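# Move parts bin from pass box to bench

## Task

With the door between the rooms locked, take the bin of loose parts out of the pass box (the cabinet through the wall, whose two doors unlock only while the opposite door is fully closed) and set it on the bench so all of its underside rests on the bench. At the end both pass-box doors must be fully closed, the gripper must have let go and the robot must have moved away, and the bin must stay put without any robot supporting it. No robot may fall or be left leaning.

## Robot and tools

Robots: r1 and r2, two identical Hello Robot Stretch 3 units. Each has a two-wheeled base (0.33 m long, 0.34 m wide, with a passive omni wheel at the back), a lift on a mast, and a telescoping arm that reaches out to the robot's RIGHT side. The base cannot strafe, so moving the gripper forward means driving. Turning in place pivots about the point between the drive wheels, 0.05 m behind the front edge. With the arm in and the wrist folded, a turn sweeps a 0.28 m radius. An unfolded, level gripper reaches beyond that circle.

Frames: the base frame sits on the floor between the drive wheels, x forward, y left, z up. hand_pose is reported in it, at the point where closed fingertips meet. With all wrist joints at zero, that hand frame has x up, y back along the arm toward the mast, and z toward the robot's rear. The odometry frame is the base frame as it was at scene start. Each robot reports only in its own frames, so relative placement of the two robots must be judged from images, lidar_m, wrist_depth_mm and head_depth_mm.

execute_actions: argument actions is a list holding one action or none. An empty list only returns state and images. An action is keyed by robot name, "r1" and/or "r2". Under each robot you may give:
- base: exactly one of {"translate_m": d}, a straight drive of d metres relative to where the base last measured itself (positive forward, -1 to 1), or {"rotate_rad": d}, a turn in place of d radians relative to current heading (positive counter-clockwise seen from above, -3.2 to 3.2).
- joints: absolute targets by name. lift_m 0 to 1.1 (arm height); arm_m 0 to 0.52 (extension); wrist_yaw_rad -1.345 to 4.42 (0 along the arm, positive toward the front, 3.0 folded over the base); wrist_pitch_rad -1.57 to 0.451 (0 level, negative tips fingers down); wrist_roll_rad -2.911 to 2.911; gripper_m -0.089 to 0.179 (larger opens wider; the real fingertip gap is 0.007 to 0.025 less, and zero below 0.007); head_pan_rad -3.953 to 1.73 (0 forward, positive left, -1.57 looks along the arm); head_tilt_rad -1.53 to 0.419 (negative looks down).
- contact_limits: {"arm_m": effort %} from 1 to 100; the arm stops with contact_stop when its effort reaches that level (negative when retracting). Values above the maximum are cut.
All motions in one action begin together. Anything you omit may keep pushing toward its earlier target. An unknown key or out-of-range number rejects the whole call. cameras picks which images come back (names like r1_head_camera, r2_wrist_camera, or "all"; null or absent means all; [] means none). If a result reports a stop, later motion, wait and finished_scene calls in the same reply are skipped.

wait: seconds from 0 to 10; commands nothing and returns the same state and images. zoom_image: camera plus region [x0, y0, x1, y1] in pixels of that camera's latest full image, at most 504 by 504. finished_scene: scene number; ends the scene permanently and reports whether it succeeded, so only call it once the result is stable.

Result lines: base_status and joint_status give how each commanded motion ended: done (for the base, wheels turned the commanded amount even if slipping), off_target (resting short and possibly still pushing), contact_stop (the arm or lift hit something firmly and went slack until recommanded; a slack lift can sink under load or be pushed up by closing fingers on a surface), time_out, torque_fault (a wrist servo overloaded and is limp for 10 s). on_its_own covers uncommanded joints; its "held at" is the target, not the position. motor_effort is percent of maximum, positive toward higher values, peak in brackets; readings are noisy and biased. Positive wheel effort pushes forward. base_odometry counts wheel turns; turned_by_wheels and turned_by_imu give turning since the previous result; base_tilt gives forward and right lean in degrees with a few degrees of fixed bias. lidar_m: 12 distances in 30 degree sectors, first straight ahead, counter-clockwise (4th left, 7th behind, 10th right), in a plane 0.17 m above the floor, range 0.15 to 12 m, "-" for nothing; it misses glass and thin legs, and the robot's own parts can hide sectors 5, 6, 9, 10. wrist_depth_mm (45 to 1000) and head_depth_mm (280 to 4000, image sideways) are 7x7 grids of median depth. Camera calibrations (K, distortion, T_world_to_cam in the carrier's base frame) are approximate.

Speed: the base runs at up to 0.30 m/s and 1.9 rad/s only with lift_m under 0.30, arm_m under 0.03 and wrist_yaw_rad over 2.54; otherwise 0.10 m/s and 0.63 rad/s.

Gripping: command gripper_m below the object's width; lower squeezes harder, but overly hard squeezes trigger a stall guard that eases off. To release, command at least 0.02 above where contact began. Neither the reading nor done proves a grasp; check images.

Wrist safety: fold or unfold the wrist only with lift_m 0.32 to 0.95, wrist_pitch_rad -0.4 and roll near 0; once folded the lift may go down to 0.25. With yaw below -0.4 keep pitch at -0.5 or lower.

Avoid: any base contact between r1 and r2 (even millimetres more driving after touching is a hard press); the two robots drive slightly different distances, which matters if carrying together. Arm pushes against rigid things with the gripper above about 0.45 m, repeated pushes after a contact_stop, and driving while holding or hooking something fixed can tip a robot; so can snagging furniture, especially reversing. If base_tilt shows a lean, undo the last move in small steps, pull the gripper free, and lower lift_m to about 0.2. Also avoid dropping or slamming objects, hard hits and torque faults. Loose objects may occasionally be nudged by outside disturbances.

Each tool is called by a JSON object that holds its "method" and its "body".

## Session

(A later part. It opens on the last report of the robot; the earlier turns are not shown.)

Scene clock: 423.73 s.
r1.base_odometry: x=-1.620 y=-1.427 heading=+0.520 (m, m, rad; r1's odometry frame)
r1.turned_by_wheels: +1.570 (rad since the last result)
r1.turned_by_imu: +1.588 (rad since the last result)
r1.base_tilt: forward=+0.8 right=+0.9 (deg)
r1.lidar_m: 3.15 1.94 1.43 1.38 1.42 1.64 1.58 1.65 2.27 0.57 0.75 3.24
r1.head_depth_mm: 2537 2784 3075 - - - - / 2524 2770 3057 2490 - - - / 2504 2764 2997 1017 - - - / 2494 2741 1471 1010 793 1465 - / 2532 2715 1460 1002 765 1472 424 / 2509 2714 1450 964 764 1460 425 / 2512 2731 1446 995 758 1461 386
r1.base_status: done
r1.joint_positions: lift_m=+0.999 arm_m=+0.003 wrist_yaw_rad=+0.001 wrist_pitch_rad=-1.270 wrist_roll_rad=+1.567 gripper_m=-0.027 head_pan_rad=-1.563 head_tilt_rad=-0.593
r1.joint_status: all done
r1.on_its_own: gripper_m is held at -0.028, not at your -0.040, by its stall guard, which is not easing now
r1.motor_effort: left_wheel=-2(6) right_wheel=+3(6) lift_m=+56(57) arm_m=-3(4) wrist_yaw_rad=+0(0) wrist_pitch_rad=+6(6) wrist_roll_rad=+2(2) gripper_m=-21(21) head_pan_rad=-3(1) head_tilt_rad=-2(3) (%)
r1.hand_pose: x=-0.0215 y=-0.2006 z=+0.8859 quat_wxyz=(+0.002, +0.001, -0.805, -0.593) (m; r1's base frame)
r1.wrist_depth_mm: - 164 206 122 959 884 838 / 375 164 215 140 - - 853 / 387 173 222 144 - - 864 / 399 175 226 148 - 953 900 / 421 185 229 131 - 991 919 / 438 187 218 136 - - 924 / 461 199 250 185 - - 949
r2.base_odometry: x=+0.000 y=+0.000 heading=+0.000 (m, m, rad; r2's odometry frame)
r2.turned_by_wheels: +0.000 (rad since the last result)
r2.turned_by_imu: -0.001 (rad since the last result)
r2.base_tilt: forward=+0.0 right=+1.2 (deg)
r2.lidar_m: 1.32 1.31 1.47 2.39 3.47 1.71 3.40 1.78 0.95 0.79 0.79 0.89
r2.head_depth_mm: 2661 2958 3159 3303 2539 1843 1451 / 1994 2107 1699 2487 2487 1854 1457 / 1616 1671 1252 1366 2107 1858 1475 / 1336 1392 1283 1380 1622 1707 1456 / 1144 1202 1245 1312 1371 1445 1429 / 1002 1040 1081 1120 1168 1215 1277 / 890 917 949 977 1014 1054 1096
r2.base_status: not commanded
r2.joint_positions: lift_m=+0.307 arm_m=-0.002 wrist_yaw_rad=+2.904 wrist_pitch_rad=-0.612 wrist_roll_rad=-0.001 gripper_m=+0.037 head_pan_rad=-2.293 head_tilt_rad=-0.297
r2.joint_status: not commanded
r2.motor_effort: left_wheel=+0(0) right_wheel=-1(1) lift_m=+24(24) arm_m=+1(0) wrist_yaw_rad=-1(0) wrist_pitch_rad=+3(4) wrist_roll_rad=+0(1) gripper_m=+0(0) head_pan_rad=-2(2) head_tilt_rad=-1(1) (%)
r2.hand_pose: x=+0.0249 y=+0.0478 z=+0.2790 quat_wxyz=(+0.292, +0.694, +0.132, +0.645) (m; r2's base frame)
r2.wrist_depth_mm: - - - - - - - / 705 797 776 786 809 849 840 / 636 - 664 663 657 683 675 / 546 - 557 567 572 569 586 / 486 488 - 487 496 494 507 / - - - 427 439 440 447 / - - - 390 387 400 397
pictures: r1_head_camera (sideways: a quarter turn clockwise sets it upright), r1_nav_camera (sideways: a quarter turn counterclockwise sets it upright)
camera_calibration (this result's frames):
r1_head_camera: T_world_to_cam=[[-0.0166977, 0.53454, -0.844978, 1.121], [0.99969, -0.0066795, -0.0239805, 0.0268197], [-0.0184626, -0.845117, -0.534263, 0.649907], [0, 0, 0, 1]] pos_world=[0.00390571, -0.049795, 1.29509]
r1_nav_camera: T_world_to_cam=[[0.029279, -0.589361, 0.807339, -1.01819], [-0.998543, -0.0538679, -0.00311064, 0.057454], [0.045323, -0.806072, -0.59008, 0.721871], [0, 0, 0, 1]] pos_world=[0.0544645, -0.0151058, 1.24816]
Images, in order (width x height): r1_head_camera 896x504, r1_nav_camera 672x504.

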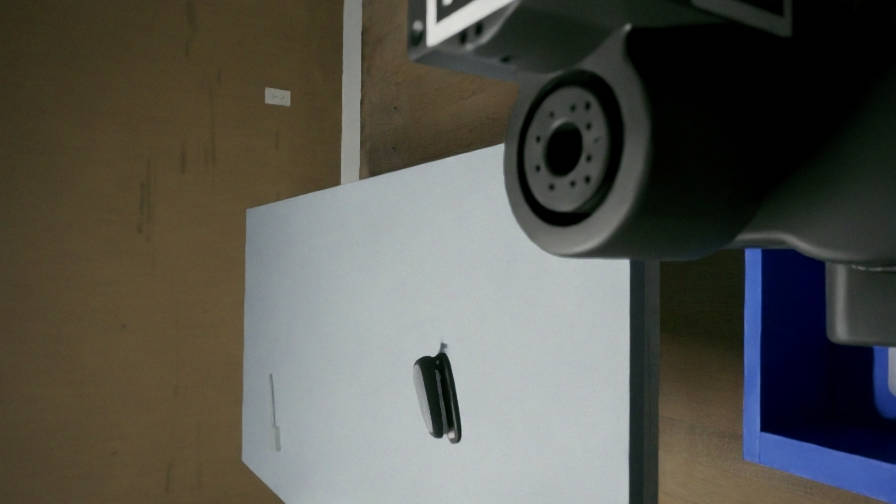

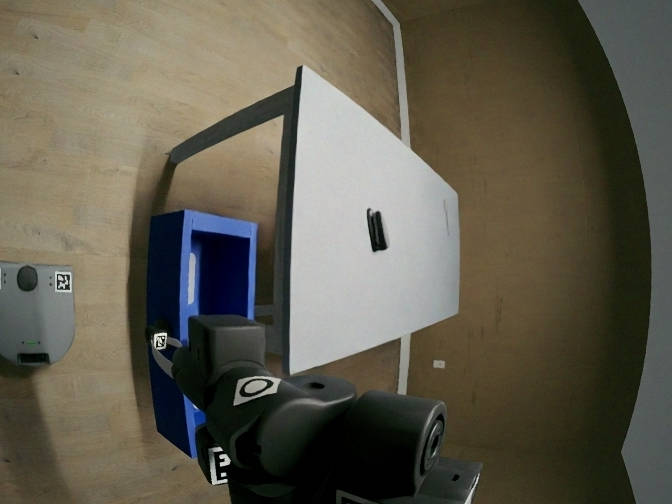

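{"method": "execute_actions", "body": {"actions": [{"r1":{"base":{"translate_m":0.3},"joints":{"lift_m":1.02}}}], "cameras": []}}

{"method": "execute_actions", "body": {"actions": [{"r1":{"joints":{"arm_m":0.49}}}], "cameras": ["r1_nav_camera"]}}

{"method": "execute_actions", "body": {"actions": [{"r1":{"joints":{"lift_m":0.945}}}], "cameras": ["r1_nav_camera","r1_head_camera","r1_wrist_camera"]}}

Scene clock: 436.30 s.
r1.base_odometry: x=-1.359 y=-1.278 heading=+0.520 (m, m, rad; r1's odometry frame)
r1.turned_by_wheels: +0.000 (rad since the last result)
r1.turned_by_imu: +0.000 (rad since the last result)
r1.base_tilt: forward=+0.8 right=+0.9 (deg)
r1.lidar_m: 2.86 1.94 1.43 1.38 1.44 1.95 1.88 1.95 0.68 1.57 0.60 2.96
r1.head_depth_mm: 2547 2809 3001 - - - - / 2529 2755 1486 1119 - - - / 2509 2735 1474 1119 - - - / 2507 2728 1471 1058 768 1471 - / 2524 2719 1461 1005 767 1470 413 / 2515 2774 1811 1002 764 854 415 / 2487 2750 3026 2317 760 793 359
r1.base_status: done
r1.joint_positions: lift_m=+1.019 arm_m=+0.003 wrist_yaw_rad=+0.001 wrist_pitch_rad=-1.270 wrist_roll_rad=+1.567 gripper_m=-0.027 head_pan_rad=-1.563 head_tilt_rad=-0.593
r1.joint_status: all done
r1.on_its_own: gripper_m is held at -0.028, not at your -0.040, by its stall guard, which is not easing now
r1.motor_effort: left_wheel=-2(4) right_wheel=+3(8) lift_m=+56(60) arm_m=-4(3) wrist_yaw_rad=-1(1) wrist_pitch_rad=+6(6) wrist_roll_rad=+2(2) gripper_m=-20(21) head_pan_rad=-3(4) head_tilt_rad=-3(3) (%)
r1.hand_pose: x=-0.0215 y=-0.2006 z=+0.9059 quat_wxyz=(+0.002, +0.001, -0.805, -0.593) (m; r1's base frame)
r1.wrist_depth_mm: 382 163 206 122 988 898 847 / 393 165 215 140 - - 858 / 410 173 222 144 - - 886 / 430 175 225 148 - 989 909 / 450 185 230 131 - - 933 / 473 188 218 136 - - 941 / 499 198 248 187 - - 980
r2.base_odometry: x=+0.000 y=+0.000 heading=+0.000 (m, m, rad; r2's odometry frame)
r2.turned_by_wheels: +0.000 (rad since the last result)
r2.turned_by_imu: -0.002 (rad since the last result)
r2.base_tilt: forward=+0.0 right=+1.1 (deg)
r2.lidar_m: 1.32 1.31 1.47 2.39 3.47 1.71 3.40 1.78 0.95 0.79 0.79 0.88
r2.head_depth_mm: 2700 2990 3176 3282 2539 1865 1461 / 1982 2119 1715 2470 2439 1862 1466 / 1627 1679 1261 1374 2111 1848 1465 / 1347 1389 1281 1394 1645 1710 1475 / 1145 1204 1252 1308 1373 1436 1430 / 1003 1040 1070 1127 1172 1217 1283 / 888 920 946 980 1018 1052 1098
r2.base_status: not commanded
r2.joint_positions: lift_m=+0.307 arm_m=-0.002 wrist_yaw_rad=+2.904 wrist_pitch_rad=-0.612 wrist_roll_rad=-0.001 gripper_m=+0.037 head_pan_rad=-2.293 head_tilt_rad=-0.297
r2.joint_status: not commanded
r2.motor_effort: left_wheel=+0(0) right_wheel=-1(1) lift_m=+24(24) arm_m=+0(0) wrist_yaw_rad=+0(0) wrist_pitch_rad=+4(4) wrist_roll_rad=+0(0) gripper_m=+0(0) head_pan_rad=-2(3) head_tilt_rad=-1(1) (%)
r2.hand_pose: x=+0.0249 y=+0.0478 z=+0.2790 quat_wxyz=(+0.292, +0.694, +0.132, +0.645) (m; r2's base frame)
r2.wrist_depth_mm: - - - - - - - / 722 806 784 806 820 847 835 / 638 - 653 646 677 679 681 / 545 - 560 564 553 575 580 / 474 497 - 490 506 498 503 / - - - 426 437 442 453 / - - - 389 391 399 402
pictures: none
No camera images: the call's "cameras" was empty. Leave "cameras" out to get every camera's image.

Scene clock: 441.07 s.
r1.base_odometry: x=-1.359 y=-1.278 heading=+0.520 (m, m, rad; r1's odometry frame)
r1.turned_by_wheels: +0.000 (rad since the last result)
r1.turned_by_imu: +0.000 (rad since the last result)
r1.base_tilt: forward=+0.8 right=+0.9 (deg)
r1.lidar_m: 2.87 1.94 1.43 1.38 1.44 1.94 1.88 1.95 0.68 1.57 0.60 2.97
r1.head_depth_mm: 2507 2662 1360 1021 775 1436 1121 / 2519 - 1480 933 773 1441 1271 / 2513 - 1429 760 770 1479 1265 / 2517 2672 - 759 767 1471 1267 / 2508 2732 1455 756 765 1456 1263 / 2502 2747 1790 959 763 1422 1178 / 2503 2755 3030 2335 760 833 1222
r1.base_status: not commanded
r1.joint_positions: lift_m=+1.019 arm_m=+0.490 wrist_yaw_rad=+0.000 wrist_pitch_rad=-1.270 wrist_roll_rad=+1.567 gripper_m=-0.027 head_pan_rad=-1.563 head_tilt_rad=-0.593
r1.joint_status: all done
r1.on_its_own: gripper_m is held at -0.028, not at your -0.040, by its stall guard, which is not easing now
r1.motor_effort: left_wheel=-2(2) right_wheel=+2(2) lift_m=+56(56) arm_m=+3(4) wrist_yaw_rad=+1(1) wrist_pitch_rad=+6(6) wrist_roll_rad=+2(2) gripper_m=-21(21) head_pan_rad=-3(4) head_tilt_rad=-2(2) (%)
r1.hand_pose: x=-0.0215 y=-0.6874 z=+0.9059 quat_wxyz=(+0.002, +0.001, -0.805, -0.593) (m; r1's base frame)
r1.wrist_depth_mm: 378 163 207 122 260 245 836 / 390 166 215 140 268 251 881 / 409 174 222 144 275 258 903 / 419 175 225 148 284 265 934 / 444 186 228 131 294 271 948 / 466 187 218 136 298 284 963 / 488 198 251 186 316 290 989
r2.base_odometry: x=+0.000 y=+0.000 heading=+0.000 (m, m, rad; r2's odometry frame)
r2.turned_by_wheels: +0.000 (rad since the last result)
r2.turned_by_imu: -0.001 (rad since the last result)
r2.base_tilt: forward=-0.2 right=+1.1 (deg)
r2.lidar_m: 1.31 1.31 1.47 2.39 3.47 1.71 3.41 1.78 0.95 0.79 0.79 0.88
r2.head_depth_mm: 2687 2948 3218 3336 2548 1862 1460 / 2008 2107 1721 2463 2465 1865 1461 / 1611 1670 1271 1350 2096 1854 1468 / 1343 1383 1279 1375 1640 1713 1486 / 1161 1195 1248 1306 1375 1435 1436 / 999 1038 1082 1124 1167 1220 1278 / 888 920 943 976 1018 1056 1096
r2.base_status: not commanded
r2.joint_positions: lift_m=+0.307 arm_m=-0.002 wrist_yaw_rad=+2.904 wrist_pitch_rad=-0.612 wrist_roll_rad=-0.001 gripper_m=+0.037 head_pan_rad=-2.293 head_tilt_rad=-0.297
r2.joint_status: not commanded
r2.motor_effort: left_wheel=+0(0) right_wheel=-1(1) lift_m=+24(24) arm_m=+1(1) wrist_yaw_rad=+0(0) wrist_pitch_rad=+3(3) wrist_roll_rad=+0(1) gripper_m=+0(0) head_pan_rad=-2(3) head_tilt_rad=-1(1) (%)
r2.hand_pose: x=+0.0249 y=+0.0478 z=+0.2790 quat_wxyz=(+0.292, +0.694, +0.132, +0.645) (m; r2's base frame)
r2.wrist_depth_mm: - - - - - - - / 746 787 783 798 801 859 846 / 632 - 656 676 661 682 691 / 538 - 551 557 574 564 594 / 475 489 - 484 497 499 502 / - - - 428 442 444 447 / - - - 387 395 400 397
pictures: r1_nav_camera (sideways: a quarter turn counterclockwise sets it upright)
camera_calibration (this result's frames):
r1_nav_camera: T_world_to_cam=[[0.0292559, -0.589381, 0.807325, -1.01817], [-0.998545, -0.0538286, -0.0031117, 0.0574554], [0.0452912, -0.80606, -0.590098, 0.721895], [0, 0, 0, 1]] pos_world=[0.0544638, -0.0151064, 1.24816]
Images, in order (width x height): r1_nav_camera 672x504.

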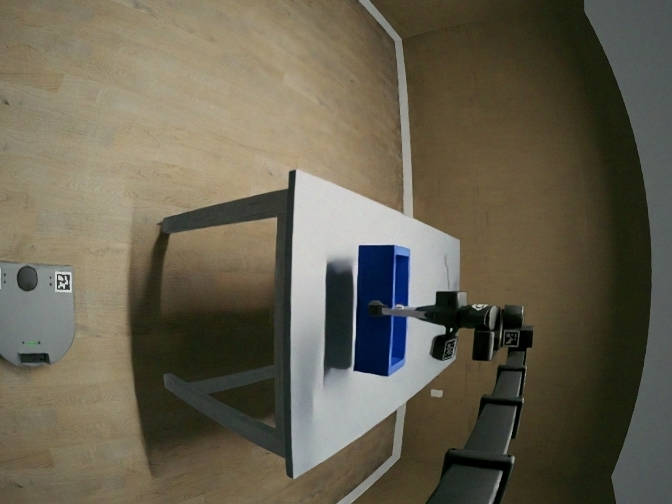

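Scene clock: 442.57 s.
r1.base_odometry: x=-1.359 y=-1.278 heading=+0.520 (m, m, rad; r1's odometry frame)
r1.turned_by_wheels: +0.000 (rad since the last result)
r1.turned_by_imu: +0.000 (rad since the last result)
r1.base_tilt: forward=+0.8 right=+1.0 (deg)
r1.lidar_m: 2.86 1.94 1.43 1.38 1.44 1.94 1.88 1.96 0.68 1.57 0.60 2.97
r1.head_depth_mm: 2533 2776 2994 - 726 1442 1123 / 2522 2785 - 973 773 1443 1274 / 2538 2742 1308 864 770 1472 1269 / 2515 2713 - 862 767 1468 1264 / 2529 2742 1460 870 764 1464 1263 / 2505 2752 1797 996 761 1421 1176 / 2508 2742 3020 2332 760 832 1226
r1.base_status: not commanded
r1.joint_positions: lift_m=+0.946 arm_m=+0.490 wrist_yaw_rad=+0.000 wrist_pitch_rad=-1.270 wrist_roll_rad=+1.567 gripper_m=-0.027 head_pan_rad=-1.563 head_tilt_rad=-0.593
r1.joint_status: all done
r1.on_its_own: gripper_m is held at -0.028, not at your -0.040, by its stall guard, which is not easing now
r1.motor_effort: left_wheel=-2(2) right_wheel=+4(2) lift_m=+19(51) arm_m=+3(3) wrist_yaw_rad=+0(1) wrist_pitch_rad=+6(6) wrist_roll_rad=+2(2) gripper_m=-21(20) head_pan_rad=-2(2) head_tilt_rad=-3(3) (%)
r1.hand_pose: x=-0.0215 y=-0.6874 z=+0.8323 quat_wxyz=(+0.002, +0.001, -0.805, -0.593) (m; r1's base frame)
r1.wrist_depth_mm: 249 164 207 122 194 182 172 / 232 165 214 140 199 189 178 / 238 173 222 145 206 192 182 / 315 176 224 148 212 198 189 / 330 184 228 131 217 203 198 / 345 188 219 136 221 209 866 / 362 198 250 186 234 214 882
r2.base_odometry: x=+0.000 y=+0.000 heading=+0.000 (m, m, rad; r2's odometry frame)
r2.turned_by_wheels: +0.000 (rad since the last result)
r2.turned_by_imu: +0.000 (rad since the last result)
r2.base_tilt: forward=+0.0 right=+1.1 (deg)
r2.lidar_m: 1.31 1.31 1.47 2.38 3.49 1.71 3.40 1.78 0.95 0.79 0.79 0.88
r2.head_depth_mm: 2706 2953 3233 3449 2539 1843 1462 / 1989 2117 1723 2485 2473 1862 1468 / 1616 1689 1258 1365 2093 1860 1462 / 1344 1395 1281 1379 1627 1718 1460 / 1145 1197 1245 1312 1376 1448 1424 / 1000 1039 1082 1120 1163 1213 1269 / 892 920 949 984 1015 1058 1094
r2.base_status: not commanded
r2.joint_positions: lift_m=+0.307 arm_m=-0.002 wrist_yaw_rad=+2.904 wrist_pitch_rad=-0.612 wrist_roll_rad=-0.001 gripper_m=+0.037 head_pan_rad=-2.293 head_tilt_rad=-0.297
r2.joint_status: not commanded
r2.motor_effort: left_wheel=+0(0) right_wheel=-1(1) lift_m=+24(24) arm_m=+1(0) wrist_yaw_rad=-1(0) wrist_pitch_rad=+3(4) wrist_roll_rad=+1(0) gripper_m=+0(0) head_pan_rad=-2(3) head_tilt_rad=-1(1) (%)
r2.hand_pose: x=+0.0249 y=+0.0478 z=+0.2790 quat_wxyz=(+0.292, +0.694, +0.132, +0.645) (m; r2's base frame)
r2.wrist_depth_mm: - - - - - - - / 731 788 776 800 840 800 846 / 631 - 664 658 674 698 684 / 551 - 556 574 573 568 575 / 476 495 - 496 500 502 497 / - - - 425 438 440 443 / - - - 385 392 399 397
pictures: r1_head_camera (sideways: a quarter turn clockwise sets it upright), r1_nav_camera (sideways: a quarter turn counterclockwise sets it upright), r1_wrist_camera
camera_calibration (this result's frames):
r1_head_camera: T_world_to_cam=[[-0.0166768, 0.534561, -0.844966, 1.12099], [0.99969, -0.00671828, -0.0239809, 0.0268202], [-0.0184959, -0.845103, -0.534283, 0.649932], [0, 0, 0, 1]] pos_world=[0.00390375, -0.0497947, 1.29509]
r1_nav_camera: T_world_to_cam=[[0.0292559, -0.589381, 0.807325, -1.01817], [-0.998545, -0.0538286, -0.0031117, 0.0574554], [0.0452912, -0.80606, -0.590098, 0.721895], [0, 0, 0, 1]] pos_world=[0.0544638, -0.0151064, 1.24816]
r1_wrist_camera: T_world_to_cam=[[0.0225426, 0.953376, -0.300942, 0.908018], [0.98365, 0.0326471, 0.177107, -0.0683311], [0.178674, -0.300014, -0.937052, 0.739633], [0, 0, 0, 1]] pos_world=[-0.0854086, -0.641551, 0.978438]
Images, in order (width x height): r1_head_camera 896x504, r1_nav_camera 672x504, r1_wrist_camera 644x364.

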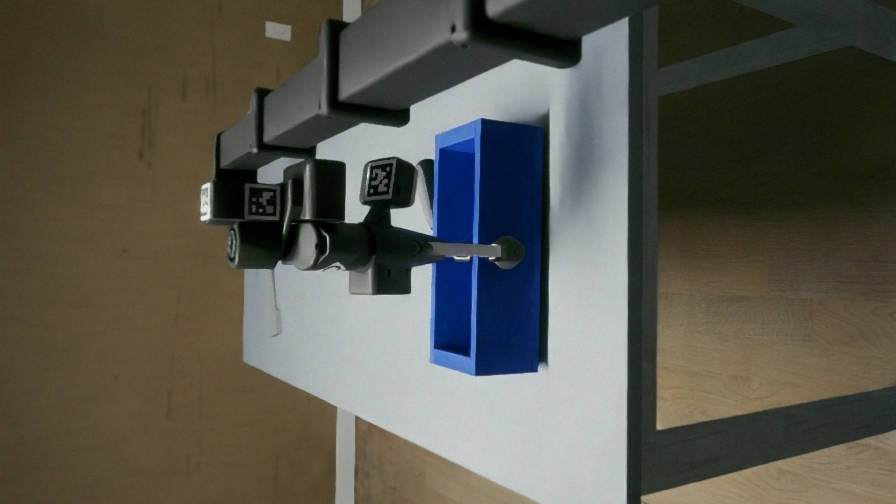

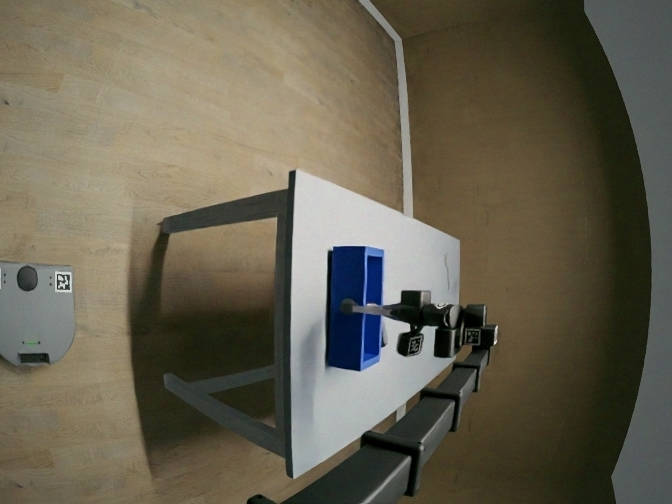

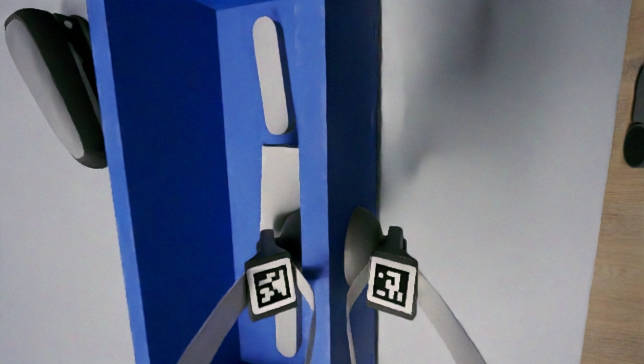

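{"method": "execute_actions", "body": {"actions": [{"r1":{"joints":{"arm_m":0.44}}}], "cameras": []}}

{"method": "execute_actions", "body": {"actions": [{"r1":{"joints":{"lift_m":0.93}}}], "cameras": ["r1_head_camera","r1_wrist_camera"]}}

Scene clock: 447.13 s.
r1.base_odometry: x=-1.359 y=-1.278 heading=+0.520 (m, m, rad; r1's odometry frame)
r1.turned_by_wheels: +0.000 (rad since the last result)
r1.turned_by_imu: +0.000 (rad since the last result)
r1.base_tilt: forward=+0.8 right=+0.9 (deg)
r1.lidar_m: 2.87 1.94 1.43 1.38 1.44 1.94 1.88 1.96 0.68 1.57 0.60 2.96
r1.head_depth_mm: 2506 2794 3046 - 774 1441 1122 / 2523 2773 - 974 747 1444 1272 / 2518 2739 - 831 742 1470 1268 / 2522 2737 - 828 740 1472 1267 / 2517 2757 1456 1004 737 1467 1261 / 2489 2771 1803 1000 750 1428 1174 / 2510 2762 3016 2332 758 834 1225
r1.base_status: not commanded
r1.joint_positions: lift_m=+0.946 arm_m=+0.440 wrist_yaw_rad=+0.000 wrist_pitch_rad=-1.270 wrist_roll_rad=+1.567 gripper_m=-0.027 head_pan_rad=-1.563 head_tilt_rad=-0.593
r1.joint_status: all done
r1.on_its_own: gripper_m is held at -0.028, not at your -0.040, by its stall guard, which is not easing now
r1.motor_effort: left_wheel=-2(1) right_wheel=+2(3) lift_m=+20(20) arm_m=-3(4) wrist_yaw_rad=+0(1) wrist_pitch_rad=+6(6) wrist_roll_rad=+2(2) gripper_m=-21(21) head_pan_rad=-3(2) head_tilt_rad=-2(4) (%)
r1.hand_pose: x=-0.0215 y=-0.6380 z=+0.8323 quat_wxyz=(+0.002, +0.001, -0.805, -0.593) (m; r1's base frame)
r1.wrist_depth_mm: 273 163 206 122 195 187 783 / 278 165 215 141 199 193 801 / 270 173 222 144 205 199 821 / 313 175 225 149 211 206 849 / 328 184 229 131 218 901 873 / 349 189 219 136 221 923 897 / 365 197 250 185 235 973 905
r2.base_odometry: x=+0.000 y=+0.000 heading=+0.000 (m, m, rad; r2's odometry frame)
r2.turned_by_wheels: +0.000 (rad since the last result)
r2.turned_by_imu: -0.001 (rad since the last result)
r2.base_tilt: forward=+0.0 right=+1.2 (deg)
r2.lidar_m: 1.32 1.31 1.47 2.39 3.50 1.70 3.40 1.78 0.95 0.79 0.79 0.88
r2.head_depth_mm: 2675 2979 3137 3377 2504 1872 1456 / 1997 2117 1712 2493 2471 1849 1470 / 1622 1659 1255 1369 2104 1854 1453 / 1346 1387 1281 1379 1634 1702 1475 / 1145 1194 1249 1304 1372 1447 1425 / 1005 1043 1082 1129 1176 1215 1272 / 890 917 945 980 1016 1051 1096
r2.base_status: not commanded
r2.joint_positions: lift_m=+0.307 arm_m=-0.002 wrist_yaw_rad=+2.904 wrist_pitch_rad=-0.612 wrist_roll_rad=-0.001 gripper_m=+0.037 head_pan_rad=-2.293 head_tilt_rad=-0.297
r2.joint_status: not commanded
r2.motor_effort: left_wheel=+0(0) right_wheel=-1(1) lift_m=+24(24) arm_m=+0(1) wrist_yaw_rad=-1(1) wrist_pitch_rad=+4(3) wrist_roll_rad=+0(1) gripper_m=+0(0) head_pan_rad=-3(2) head_tilt_rad=-1(1) (%)
r2.hand_pose: x=+0.0249 y=+0.0478 z=+0.2790 quat_wxyz=(+0.292, +0.694, +0.132, +0.645) (m; r2's base frame)
r2.wrist_depth_mm: - - - - - - - / 732 803 771 798 839 803 842 / 630 - 665 663 681 687 672 / 552 - 561 569 574 571 584 / 474 494 - 493 509 505 506 / - - - 427 436 443 431 / - - - 390 392 404 401
pictures: none
No camera images: the call's "cameras" was empty. Leave "cameras" out to get every camera's image.

Scene clock: 448.03 s.
r1.base_odometry: x=-1.359 y=-1.278 heading=+0.520 (m, m, rad; r1's odometry frame)
r1.turned_by_wheels: +0.000 (rad since the last result)
r1.turned_by_imu: +0.000 (rad since the last result)
r1.base_tilt: forward=+0.8 right=+0.9 (deg)
r1.lidar_m: 2.86 1.94 1.43 1.38 1.43 1.94 1.88 1.96 0.68 1.57 0.60 2.97
r1.head_depth_mm: 2523 2774 3040 - - 1437 1116 / 2531 2781 - 975 750 1444 1270 / 2553 2753 - 851 747 1469 1270 / 2522 2754 - 837 741 1473 1268 / 2515 2712 1464 1002 739 1465 1264 / 2497 2767 1807 1000 758 1426 1173 / 2505 2768 3045 2331 760 832 1229
r1.base_status: not commanded
r1.joint_positions: lift_m=+0.931 arm_m=+0.440 wrist_yaw_rad=+0.000 wrist_pitch_rad=-1.261 wrist_roll_rad=+1.567 gripper_m=-0.027 head_pan_rad=-1.563 head_tilt_rad=-0.593
r1.joint_status: all done
r1.on_its_own: gripper_m is held at -0.028, not at your -0.040, by its stall guard, which is not easing now
r1.motor_effort: left_wheel=-1(2) right_wheel=+2(3) lift_m=+12(18) arm_m=-3(4) wrist_yaw_rad=+0(1) wrist_pitch_rad=+3(6) wrist_roll_rad=+2(2) gripper_m=-20(21) head_pan_rad=-2(2) head_tilt_rad=-3(2) (%)
r1.hand_pose: x=-0.0215 y=-0.6399 z=+0.8180 quat_wxyz=(+0.002, +0.001, -0.807, -0.590) (m; r1's base frame)
r1.wrist_depth_mm: 264 163 203 121 184 172 768 / 267 165 212 143 190 179 799 / 267 166 216 148 194 183 812 / 296 167 223 151 200 190 842 / 313 177 231 131 205 197 849 / 333 187 229 135 207 203 874 / 349 188 249 163 224 935 909
r2.base_odometry: x=+0.000 y=+0.000 heading=+0.000 (m, m, rad; r2's odometry frame)
r2.turned_by_wheels: +0.000 (rad since the last result)
r2.turned_by_imu: +0.000 (rad since the last result)
r2.base_tilt: forward=-0.2 right=+1.1 (deg)
r2.lidar_m: 1.32 1.31 1.47 2.39 3.50 1.71 3.38 1.78 0.95 0.79 0.79 0.88
r2.head_depth_mm: 2679 3017 3168 3363 2572 1847 1459 / 2012 2095 1701 2492 2477 1879 1459 / 1607 1674 1267 1361 2115 1870 1474 / 1341 1387 1289 1384 1639 1725 1468 / 1148 1199 1253 1314 1374 1436 1429 / 1004 1036 1077 1117 1165 1216 1272 / 887 915 948 984 1013 1057 1100
r2.base_status: not commanded
r2.joint_positions: lift_m=+0.307 arm_m=-0.002 wrist_yaw_rad=+2.904 wrist_pitch_rad=-0.612 wrist_roll_rad=-0.001 gripper_m=+0.037 head_pan_rad=-2.293 head_tilt_rad=-0.297
r2.joint_status: not commanded
r2.motor_effort: left_wheel=+0(0) right_wheel=-1(1) lift_m=+24(24) arm_m=+2(1) wrist_yaw_rad=+0(0) wrist_pitch_rad=+4(3) wrist_roll_rad=+0(0) gripper_m=+0(0) head_pan_rad=-2(2) head_tilt_rad=-1(1) (%)
r2.hand_pose: x=+0.0249 y=+0.0478 z=+0.2790 quat_wxyz=(+0.292, +0.694, +0.132, +0.645) (m; r2's base frame)
r2.wrist_depth_mm: - - - - - - - / 757 800 788 785 826 828 835 / 646 - 654 669 681 678 696 / 546 - 559 572 576 584 571 / 471 487 - 487 493 499 505 / - - - 422 436 439 445 / - - - 388 388 400 400
pictures: r1_head_camera (sideways: a quarter turn clockwise sets it upright), r1_wrist_camera
camera_calibration (this result's frames):
r1_head_camera: T_world_to_cam=[[-0.0166769, 0.534577, -0.844955, 1.12097], [0.99969, -0.00671794, -0.0239811, 0.0268205], [-0.0184961, -0.845093, -0.534299, 0.649953], [0, 0, 0, 1]] pos_world=[0.00390375, -0.0497946, 1.29508]
r1_wrist_camera: T_world_to_cam=[[0.0225362, 0.950906, -0.308657, 0.863199], [0.98365, 0.0340873, 0.176836, -0.0662121], [0.178676, -0.307595, -0.934591, 0.733648], [0, 0, 0, 1]] pos_world=[-0.0854087, -0.592898, 0.963802]
Images, in order (width x height): r1_head_camera 896x504, r1_wrist_camera 644x364.

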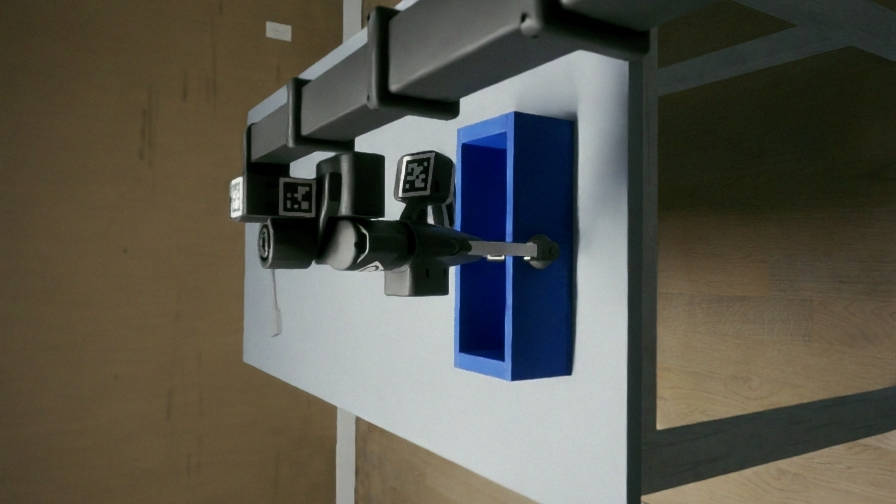

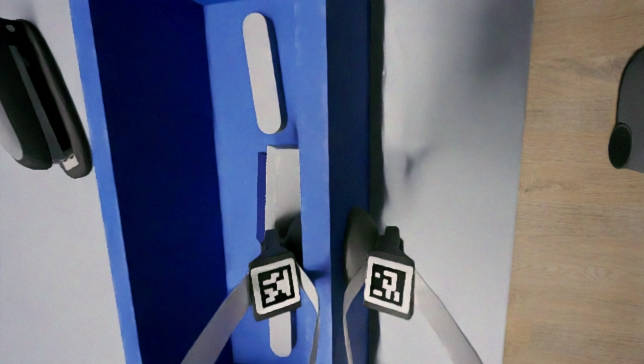

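Touching down. Lower slightly, release.

{"method": "execute_actions", "body": {"actions": [{"r1":{"joints":{"lift_m":0.92,"gripper_m":0.09}}}], "cameras": []}}

{"method": "execute_actions", "body": {"actions": [{"r1":{"joints":{"lift_m":1.06}}}], "cameras": []}}

{"method": "execute_actions", "body": {"actions": [{"r1":{"joints":{"arm_m":0.0,"gripper_m":0.0,"wrist_roll_rad":0,"wrist_pitch_rad":-0.32}}}], "cameras": ["r1_head_camera"]}}

{"method": "execute_actions", "body": {"actions": [{"r1":{"base":{"translate_m":0.45},"joints":{"head_pan_rad":1.57,"head_tilt_rad":-0.3}}}], "cameras": ["r1_head_camera","r1_nav_camera"]}}

Scene clock: 457.87 s.
r1.base_odometry: x=-1.359 y=-1.278 heading=+0.520 (m, m, rad; r1's odometry frame)
r1.turned_by_wheels: +0.000 (rad since the last result)
r1.turned_by_imu: -0.001 (rad since the last result)
r1.base_tilt: forward=+0.8 right=+0.9 (deg)
r1.lidar_m: 2.86 1.94 1.43 1.38 1.44 1.94 1.88 1.96 0.68 1.56 0.60 2.98
r1.head_depth_mm: 2529 2803 3028 - - 1433 1118 / 2527 2782 - 951 748 1433 1274 / 2526 2782 - 853 744 1473 1269 / 2515 2727 - 836 741 1469 1263 / 2502 2743 1452 999 740 1469 1260 / 2515 2767 1668 996 758 1459 1179 / 2486 2730 3020 2329 758 831 1228
r1.base_status: not commanded
r1.joint_positions: lift_m=+0.928 arm_m=+0.440 wrist_yaw_rad=+0.000 wrist_pitch_rad=-1.250 wrist_roll_rad=+1.567 gripper_m=+0.090 head_pan_rad=-1.563 head_tilt_rad=-0.594
r1.joint_status: lift_m contact_stop (moved -0.002 of -0.011); the others done
r1.on_its_own: lift_m is slack since a contact_stop, until your next command for it (your +0.920 is given up)
r1.motor_effort: left_wheel=+0(5) right_wheel=+2(3) lift_m=+33(34) arm_m=+0(3) wrist_yaw_rad=+1(0) wrist_pitch_rad=+0(5) wrist_roll_rad=+2(2) gripper_m=+0(79) head_pan_rad=-3(3) head_tilt_rad=-2(2) (%)
r1.hand_pose: x=-0.0215 y=-0.6427 z=+0.8163 quat_wxyz=(+0.002, +0.001, -0.811, -0.585) (m; r1's base frame)
r1.wrist_depth_mm: 263 161 204 130 182 170 760 / 265 162 208 133 187 175 774 / 267 163 212 137 191 180 806 / 297 165 200 140 198 187 812 / 318 173 193 143 207 192 841 / 331 175 238 147 217 928 857 / 350 196 242 183 218 206 898
r2.base_odometry: x=+0.000 y=+0.000 heading=+0.000 (m, m, rad; r2's odometry frame)
r2.turned_by_wheels: +0.000 (rad since the last result)
r2.turned_by_imu: -0.002 (rad since the last result)
r2.base_tilt: forward=-0.1 right=+1.1 (deg)
r2.lidar_m: 1.32 1.31 1.47 2.39 3.50 1.71 3.38 1.78 0.95 0.79 0.79 0.89
r2.head_depth_mm: 2642 2953 3166 3409 2543 1852 1448 / 2006 2114 1712 2494 2494 1834 1453 / 1620 1672 1266 1367 2125 1868 1462 / 1342 1386 1280 1378 1616 1723 1468 / 1152 1197 1253 1304 1375 1431 1439 / 1004 1042 1074 1124 1168 1226 1268 / 893 918 947 983 1016 1050 1092
r2.base_status: not commanded
r2.joint_positions: lift_m=+0.307 arm_m=-0.002 wrist_yaw_rad=+2.904 wrist_pitch_rad=-0.612 wrist_roll_rad=-0.001 gripper_m=+0.037 head_pan_rad=-2.293 head_tilt_rad=-0.297
r2.joint_status: not commanded
r2.motor_effort: left_wheel=+0(0) right_wheel=-2(1) lift_m=+24(24) arm_m=+1(1) wrist_yaw_rad=+0(0) wrist_pitch_rad=+3(4) wrist_roll_rad=+0(0) gripper_m=+0(0) head_pan_rad=-2(2) head_tilt_rad=-1(1) (%)
r2.hand_pose: x=+0.0249 y=+0.0478 z=+0.2790 quat_wxyz=(+0.292, +0.694, +0.132, +0.645) (m; r2's base frame)
r2.wrist_depth_mm: - - - - - - - / 747 797 788 791 814 835 837 / 636 - 649 659 675 664 698 / 548 - 551 550 563 571 590 / 479 494 - 488 496 507 503 / - - - 422 446 437 444 / - - - 391 389 393 400
pictures: none
No camera images: the call's "cameras" was empty. Leave "cameras" out to get every camera's image.

not run: a stop came earlier in this reply.

not run: a stop came earlier in this reply.

not run: a stop came earlier in this reply.

{"method": "execute_actions", "body": {"actions": [{"r1":{"joints":{"lift_m":1.06}}}], "cameras": []}}

{"method": "execute_actions", "body": {"actions": [{"r1":{"joints":{"arm_m":0.0,"gripper_m":0.0,"wrist_roll_rad":0,"wrist_pitch_rad":-0.32}}}], "cameras": ["r1_head_camera"]}}

{"method": "execute_actions", "body": {"actions": [{"r1":{"base":{"translate_m":0.4},"joints":{"head_pan_rad":1.57,"head_tilt_rad":-0.3}}}], "cameras": ["r1_head_camera","r1_nav_camera"]}}

Scene clock: 466.20 s.
r1.base_odometry: x=-1.359 y=-1.278 heading=+0.520 (m, m, rad; r1's odometry frame)
r1.turned_by_wheels: +0.000 (rad since the last result)
r1.turned_by_imu: +0.000 (rad since the last result)
r1.base_tilt: forward=+0.8 right=+1.0 (deg)
r1.lidar_m: 2.86 1.94 1.43 1.38 1.43 1.95 1.88 1.96 0.68 1.57 0.60 2.97
r1.head_depth_mm: 2478 2831 3002 1019 775 1443 1119 / 2477 2795 1485 1016 748 1438 1267 / 2439 2675 1307 980 745 1464 1268 / 2494 - 1294 970 742 1467 1261 / 2512 2737 1448 1000 738 1465 1262 / 2520 2743 1669 1001 760 1467 1176 / 2511 2754 3003 2336 759 832 1221
r1.base_status: not commanded
r1.joint_positions: lift_m=+1.059 arm_m=+0.440 wrist_yaw_rad=+0.000 wrist_pitch_rad=-1.250 wrist_roll_rad=+1.567 gripper_m=+0.090 head_pan_rad=-1.563 head_tilt_rad=-0.594
r1.joint_status: all done
r1.motor_effort: left_wheel=+0(0) right_wheel=+1(1) lift_m=+52(54) arm_m=-1(1) wrist_yaw_rad=+1(0) wrist_pitch_rad=+0(0) wrist_roll_rad=+2(2) gripper_m=+0(0) head_pan_rad=-3(3) head_tilt_rad=-1(3) (%)
r1.hand_pose: x=-0.0215 y=-0.6427 z=+0.9472 quat_wxyz=(+0.002, +0.001, -0.811, -0.585) (m; r1's base frame)
r1.wrist_depth_mm: 445 396 360 258 294 924 859 / 461 389 370 319 302 944 887 / 482 428 386 329 312 958 939 / 509 442 395 329 321 - 926 / 524 463 403 352 322 - 956 / 551 496 305 353 306 - 994 / 611 505 445 303 355 - -
r2.base_odometry: x=+0.000 y=+0.000 heading=+0.000 (m, m, rad; r2's odometry frame)
r2.turned_by_wheels: +0.000 (rad since the last result)
r2.turned_by_imu: -0.001 (rad since the last result)
r2.base_tilt: forward=+0.0 right=+1.1 (deg)
r2.lidar_m: 1.31 1.31 1.47 2.39 3.48 1.71 3.40 1.78 0.95 0.79 0.79 0.88
r2.head_depth_mm: 2684 3000 3201 3329 2548 1853 1459 / 2014 2130 1687 2487 2451 1846 1449 / 1605 1673 1264 1354 2104 1854 1470 / 1345 1394 1291 1380 1628 1727 1469 / 1147 1194 1257 1310 1375 1456 1415 / 1004 1040 1076 1117 1171 1227 1278 / 889 919 948 982 1014 1060 1096
r2.base_status: not commanded
r2.joint_positions: lift_m=+0.307 arm_m=-0.002 wrist_yaw_rad=+2.904 wrist_pitch_rad=-0.612 wrist_roll_rad=-0.001 gripper_m=+0.037 head_pan_rad=-2.293 head_tilt_rad=-0.297
r2.joint_status: not commanded
r2.motor_effort: left_wheel=+0(0) right_wheel=-1(1) lift_m=+24(24) arm_m=+1(0) wrist_yaw_rad=+0(0) wrist_pitch_rad=+4(4) wrist_roll_rad=+0(0) gripper_m=-1(0) head_pan_rad=-2(2) head_tilt_rad=-1(1) (%)
r2.hand_pose: x=+0.0249 y=+0.0478 z=+0.2790 quat_wxyz=(+0.292, +0.694, +0.132, +0.645) (m; r2's base frame)
r2.wrist_depth_mm: - - - - - - - / 732 775 778 769 795 827 845 / 652 - 643 660 674 685 664 / 543 - 569 568 580 573 573 / 480 489 - 490 494 492 501 / - - - 428 439 435 447 / - - - 391 392 395 387
pictures: none
No camera images: the call's "cameras" was empty. Leave "cameras" out to get every camera's image.

Scene clock: 470.60 s.
r1.base_odometry: x=-1.359 y=-1.278 heading=+0.520 (m, m, rad; r1's odometry frame)
r1.turned_by_wheels: +0.000 (rad since the last result)
r1.turned_by_imu: +0.000 (rad since the last result)
r1.base_tilt: forward=+0.8 right=+0.9 (deg)
r1.lidar_m: 2.87 1.94 1.43 1.38 1.44 1.94 1.88 1.96 0.68 1.57 0.60 2.97
r1.head_depth_mm: 2544 2762 - - - - 1074 / 2517 2765 - - - - - / 2514 2737 - - - - - / 2526 2732 - - - 1469 1232 / 2524 2733 1457 1002 737 1467 1264 / 2530 2784 1660 1000 760 1464 1177 / 2490 2781 2998 2318 760 835 1224
r1.base_status: not commanded
r1.joint_positions: lift_m=+1.059 arm_m=+0.003 wrist_yaw_rad=+0.000 wrist_pitch_rad=-0.340 wrist_roll_rad=+0.005 gripper_m=+0.000 head_pan_rad=-1.563 head_tilt_rad=-0.594
r1.joint_status: all done
joint sent to its limit — the command would take r1.arm_m past its lower limit, so that joint was sent only as far as its limit.
r1.motor_effort: left_wheel=+1(0) right_wheel=+1(1) lift_m=+52(51) arm_m=-4(4) wrist_yaw_rad=+0(1) wrist_pitch_rad=+6(7) wrist_roll_rad=-2(4) gripper_m=-4(80) head_pan_rad=-2(4) head_tilt_rad=-2(1) (%)
r1.hand_pose: x=-0.0215 y=-0.3814 z=+1.0898 quat_wxyz=(+0.695, +0.120, -0.698, -0.120) (m; r1's base frame)
r1.wrist_depth_mm: - - - - - - - / - - - - - - - / - - - - - - - / - - 917 866 849 930 - / - - 658 603 619 651 - / - - 562 - 530 541 558 / - 517 500 498 499 490 486
r2.base_odometry: x=+0.000 y=+0.000 heading=+0.000 (m, m, rad; r2's odometry frame)
r2.turned_by_wheels: +0.000 (rad since the last result)
r2.turned_by_imu: -0.001 (rad since the last result)
r2.base_tilt: forward=-0.2 right=+1.1 (deg)
r2.lidar_m: 1.31 1.31 1.47 2.39 3.49 1.71 3.40 1.79 0.95 0.79 0.79 0.88
r2.head_depth_mm: 2673 2977 3164 3397 2548 1832 1465 / 1997 2137 1709 2473 2480 1872 1455 / 1620 1683 1261 1369 2100 1866 1466 / 1340 1395 1281 1384 1638 1728 1475 / 1151 1197 1253 1302 1371 1438 1430 / 1003 1035 1080 1123 1164 1212 1269 / 887 915 952 985 1013 1055 1092
r2.base_status: not commanded
r2.joint_positions: lift_m=+0.307 arm_m=-0.002 wrist_yaw_rad=+2.904 wrist_pitch_rad=-0.612 wrist_roll_rad=-0.001 gripper_m=+0.037 head_pan_rad=-2.293 head_tilt_rad=-0.297
r2.joint_status: not commanded
r2.motor_effort: left_wheel=+0(0) right_wheel=-1(1) lift_m=+24(24) arm_m=+1(0) wrist_yaw_rad=+0(0) wrist_pitch_rad=+3(3) wrist_roll_rad=+1(0) gripper_m=+0(0) head_pan_rad=-2(2) head_tilt_rad=-1(1) (%)
r2.hand_pose: x=+0.0249 y=+0.0478 z=+0.2790 quat_wxyz=(+0.292, +0.694, +0.132, +0.645) (m; r2's base frame)
r2.wrist_depth_mm: - - - - - - - / 731 799 806 788 836 839 840 / 626 - 649 649 669 698 689 / 534 - 557 550 558 576 575 / 481 492 - 490 495 505 506 / - - - 423 441 433 444 / - - - 394 388 400 402
pictures: r1_head_camera (sideways: a quarter turn clockwise sets it upright)
camera_calibration (this result's frames):
r1_head_camera: T_world_to_cam=[[-0.0166475, 0.535536, -0.844349, 1.12018], [0.999689, -0.0067595, -0.0239975, 0.0268419], [-0.0185589, -0.844486, -0.535257, 0.6512], [0, 0, 0, 1]] pos_world=[0.00390026, -0.0497867, 1.29503]
Images, in order (width x height): r1_head_camera 896x504.

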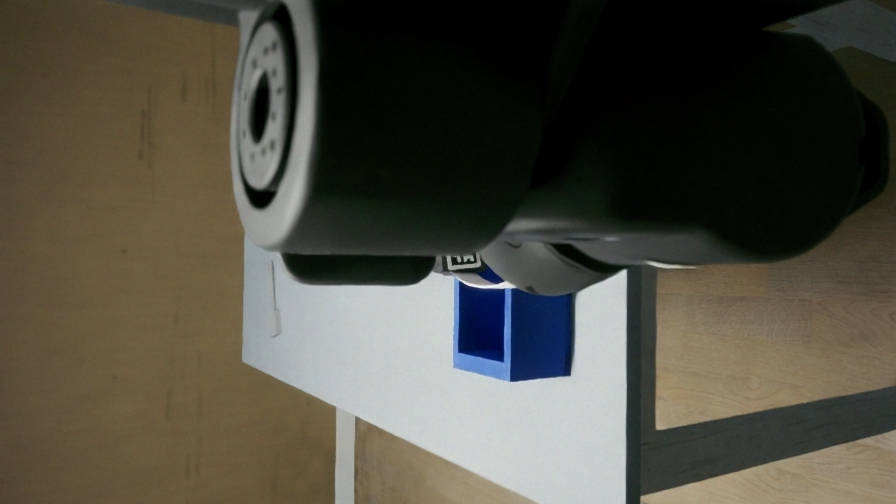

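Scene clock: 475.73 s.
r1.base_odometry: x=-1.012 y=-1.079 heading=+0.520 (m, m, rad; r1's odometry frame)
r1.turned_by_wheels: +0.000 (rad since the last result)
r1.turned_by_imu: +0.000 (rad since the last result)
r1.base_tilt: forward=+0.8 right=+1.0 (deg)
r1.lidar_m: 2.47 1.93 1.42 1.38 1.43 1.95 2.27 0.96 0.59 0.59 3.03 2.56
r1.head_depth_mm: 1205 1273 1337 1422 1503 1600 1565 / 1207 1265 1335 1408 1493 1591 1571 / 1204 1259 1335 1409 1486 1582 1565 / 1198 1255 1313 1375 1081 1578 1574 / 1192 1252 536 567 601 651 700 / 1190 1250 - 1758 1371 1559 1555 / 1182 1240 1638 1720 1369 1566 1560
r1.base_status: done
r1.joint_positions: lift_m=+1.059 arm_m=+0.003 wrist_yaw_rad=+0.000 wrist_pitch_rad=-0.340 wrist_roll_rad=+0.005 gripper_m=+0.000 head_pan_rad=+1.563 head_tilt_rad=-0.310
r1.joint_status: all done
r1.motor_effort: left_wheel=+0(7) right_wheel=+1(4) lift_m=+51(51) arm_m=-4(4) wrist_yaw_rad=+0(1) wrist_pitch_rad=+6(6) wrist_roll_rad=-3(3) gripper_m=-3(2) head_pan_rad=+1(26) head_tilt_rad=+3(17) (%)
r1.hand_pose: x=-0.0215 y=-0.3814 z=+1.0898 quat_wxyz=(+0.695, +0.120, -0.698, -0.120) (m; r1's base frame)
r1.wrist_depth_mm: - - - - - - - / - - - - - - - / - - - - - - - / - - - - 862 817 798 / - - - - 663 601 601 / - - - - 553 533 519 / - - - - 561 502 487
r2.base_odometry: x=+0.000 y=+0.000 heading=+0.000 (m, m, rad; r2's odometry frame)
r2.turned_by_wheels: +0.000 (rad since the last result)
r2.turned_by_imu: -0.001 (rad since the last result)
r2.base_tilt: forward=-0.2 right=+1.0 (deg)
r2.lidar_m: 1.32 1.31 1.46 2.39 3.47 1.71 3.40 1.78 0.95 0.79 0.79 0.88
r2.head_depth_mm: 2687 2967 3159 3334 2537 1859 1450 / 1984 2109 1714 2483 2442 1878 1468 / 1610 1665 1269 1359 2096 1873 1467 / 1340 1385 1291 1382 1633 1720 1466 / 1148 1193 1256 1316 1369 1444 1427 / 1000 1037 1074 1122 1173 1220 1268 / 888 922 951 983 1013 1055 1089
r2.base_status: not commanded
r2.joint_positions: lift_m=+0.307 arm_m=-0.002 wrist_yaw_rad=+2.904 wrist_pitch_rad=-0.612 wrist_roll_rad=-0.001 gripper_m=+0.037 head_pan_rad=-2.293 head_tilt_rad=-0.297
r2.joint_status: not commanded
r2.motor_effort: left_wheel=+0(0) right_wheel=-1(1) lift_m=+24(24) arm_m=+0(0) wrist_yaw_rad=+0(0) wrist_pitch_rad=+4(3) wrist_roll_rad=+0(0) gripper_m=+0(0) head_pan_rad=-3(2) head_tilt_rad=-1(1) (%)
r2.hand_pose: x=+0.0249 y=+0.0478 z=+0.2790 quat_wxyz=(+0.292, +0.694, +0.132, +0.645) (m; r2's base frame)
r2.wrist_depth_mm: - - - - - - - / 738 816 780 812 827 829 840 / 633 - 647 670 659 669 696 / 535 - 563 567 571 586 581 / 474 494 - 493 496 498 509 / - - - 431 438 442 445 / - - - 389 389 395 397
pictures: r1_head_camera (sideways: a quarter turn clockwise sets it upright), r1_nav_camera (sideways: a quarter turn counterclockwise sets it upright)
camera_calibration (this result's frames):
r1_head_camera: T_world_to_cam=[[0.0103073, -0.277457, -0.960683, 1.27181], [-0.999411, 0.0285953, -0.0189815, 0.0325141], [0.0327376, 0.960312, -0.276999, 0.314815], [0, 0, 0, 1]] pos_world=[0.00907976, 0.0496213, 1.30962]
r1_nav_camera: T_world_to_cam=[[-0.0219542, 0.340797, 0.939881, -1.19075], [0.999262, 0.0371193, 0.00988199, 0.0283511], [-0.03152, 0.939404, -0.34136, 0.398707], [0, 0, 0, 1]] pos_world=[-0.041905, 0.0302059, 1.25499]
Images, in order (width x height): r1_head_camera 896x504, r1_nav_camera 672x504.

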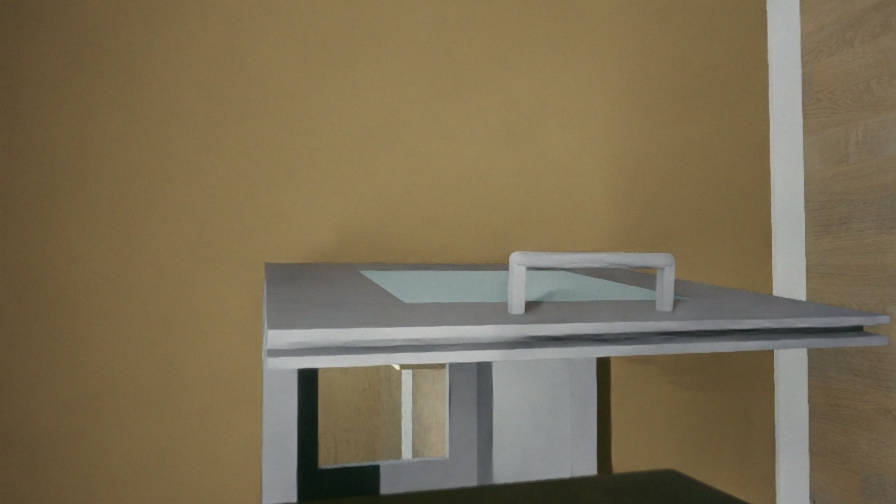

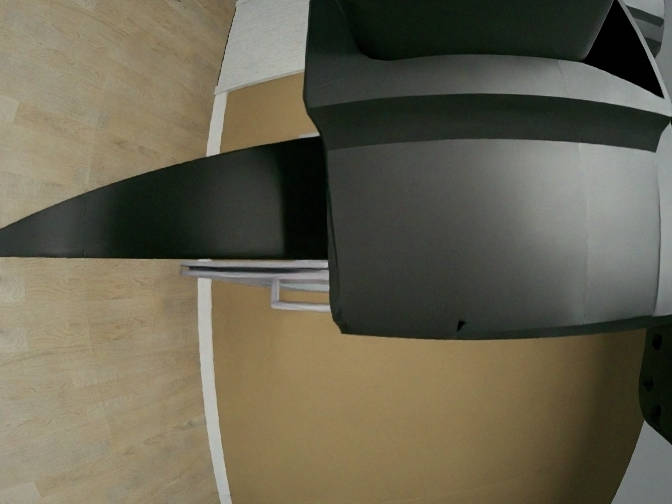

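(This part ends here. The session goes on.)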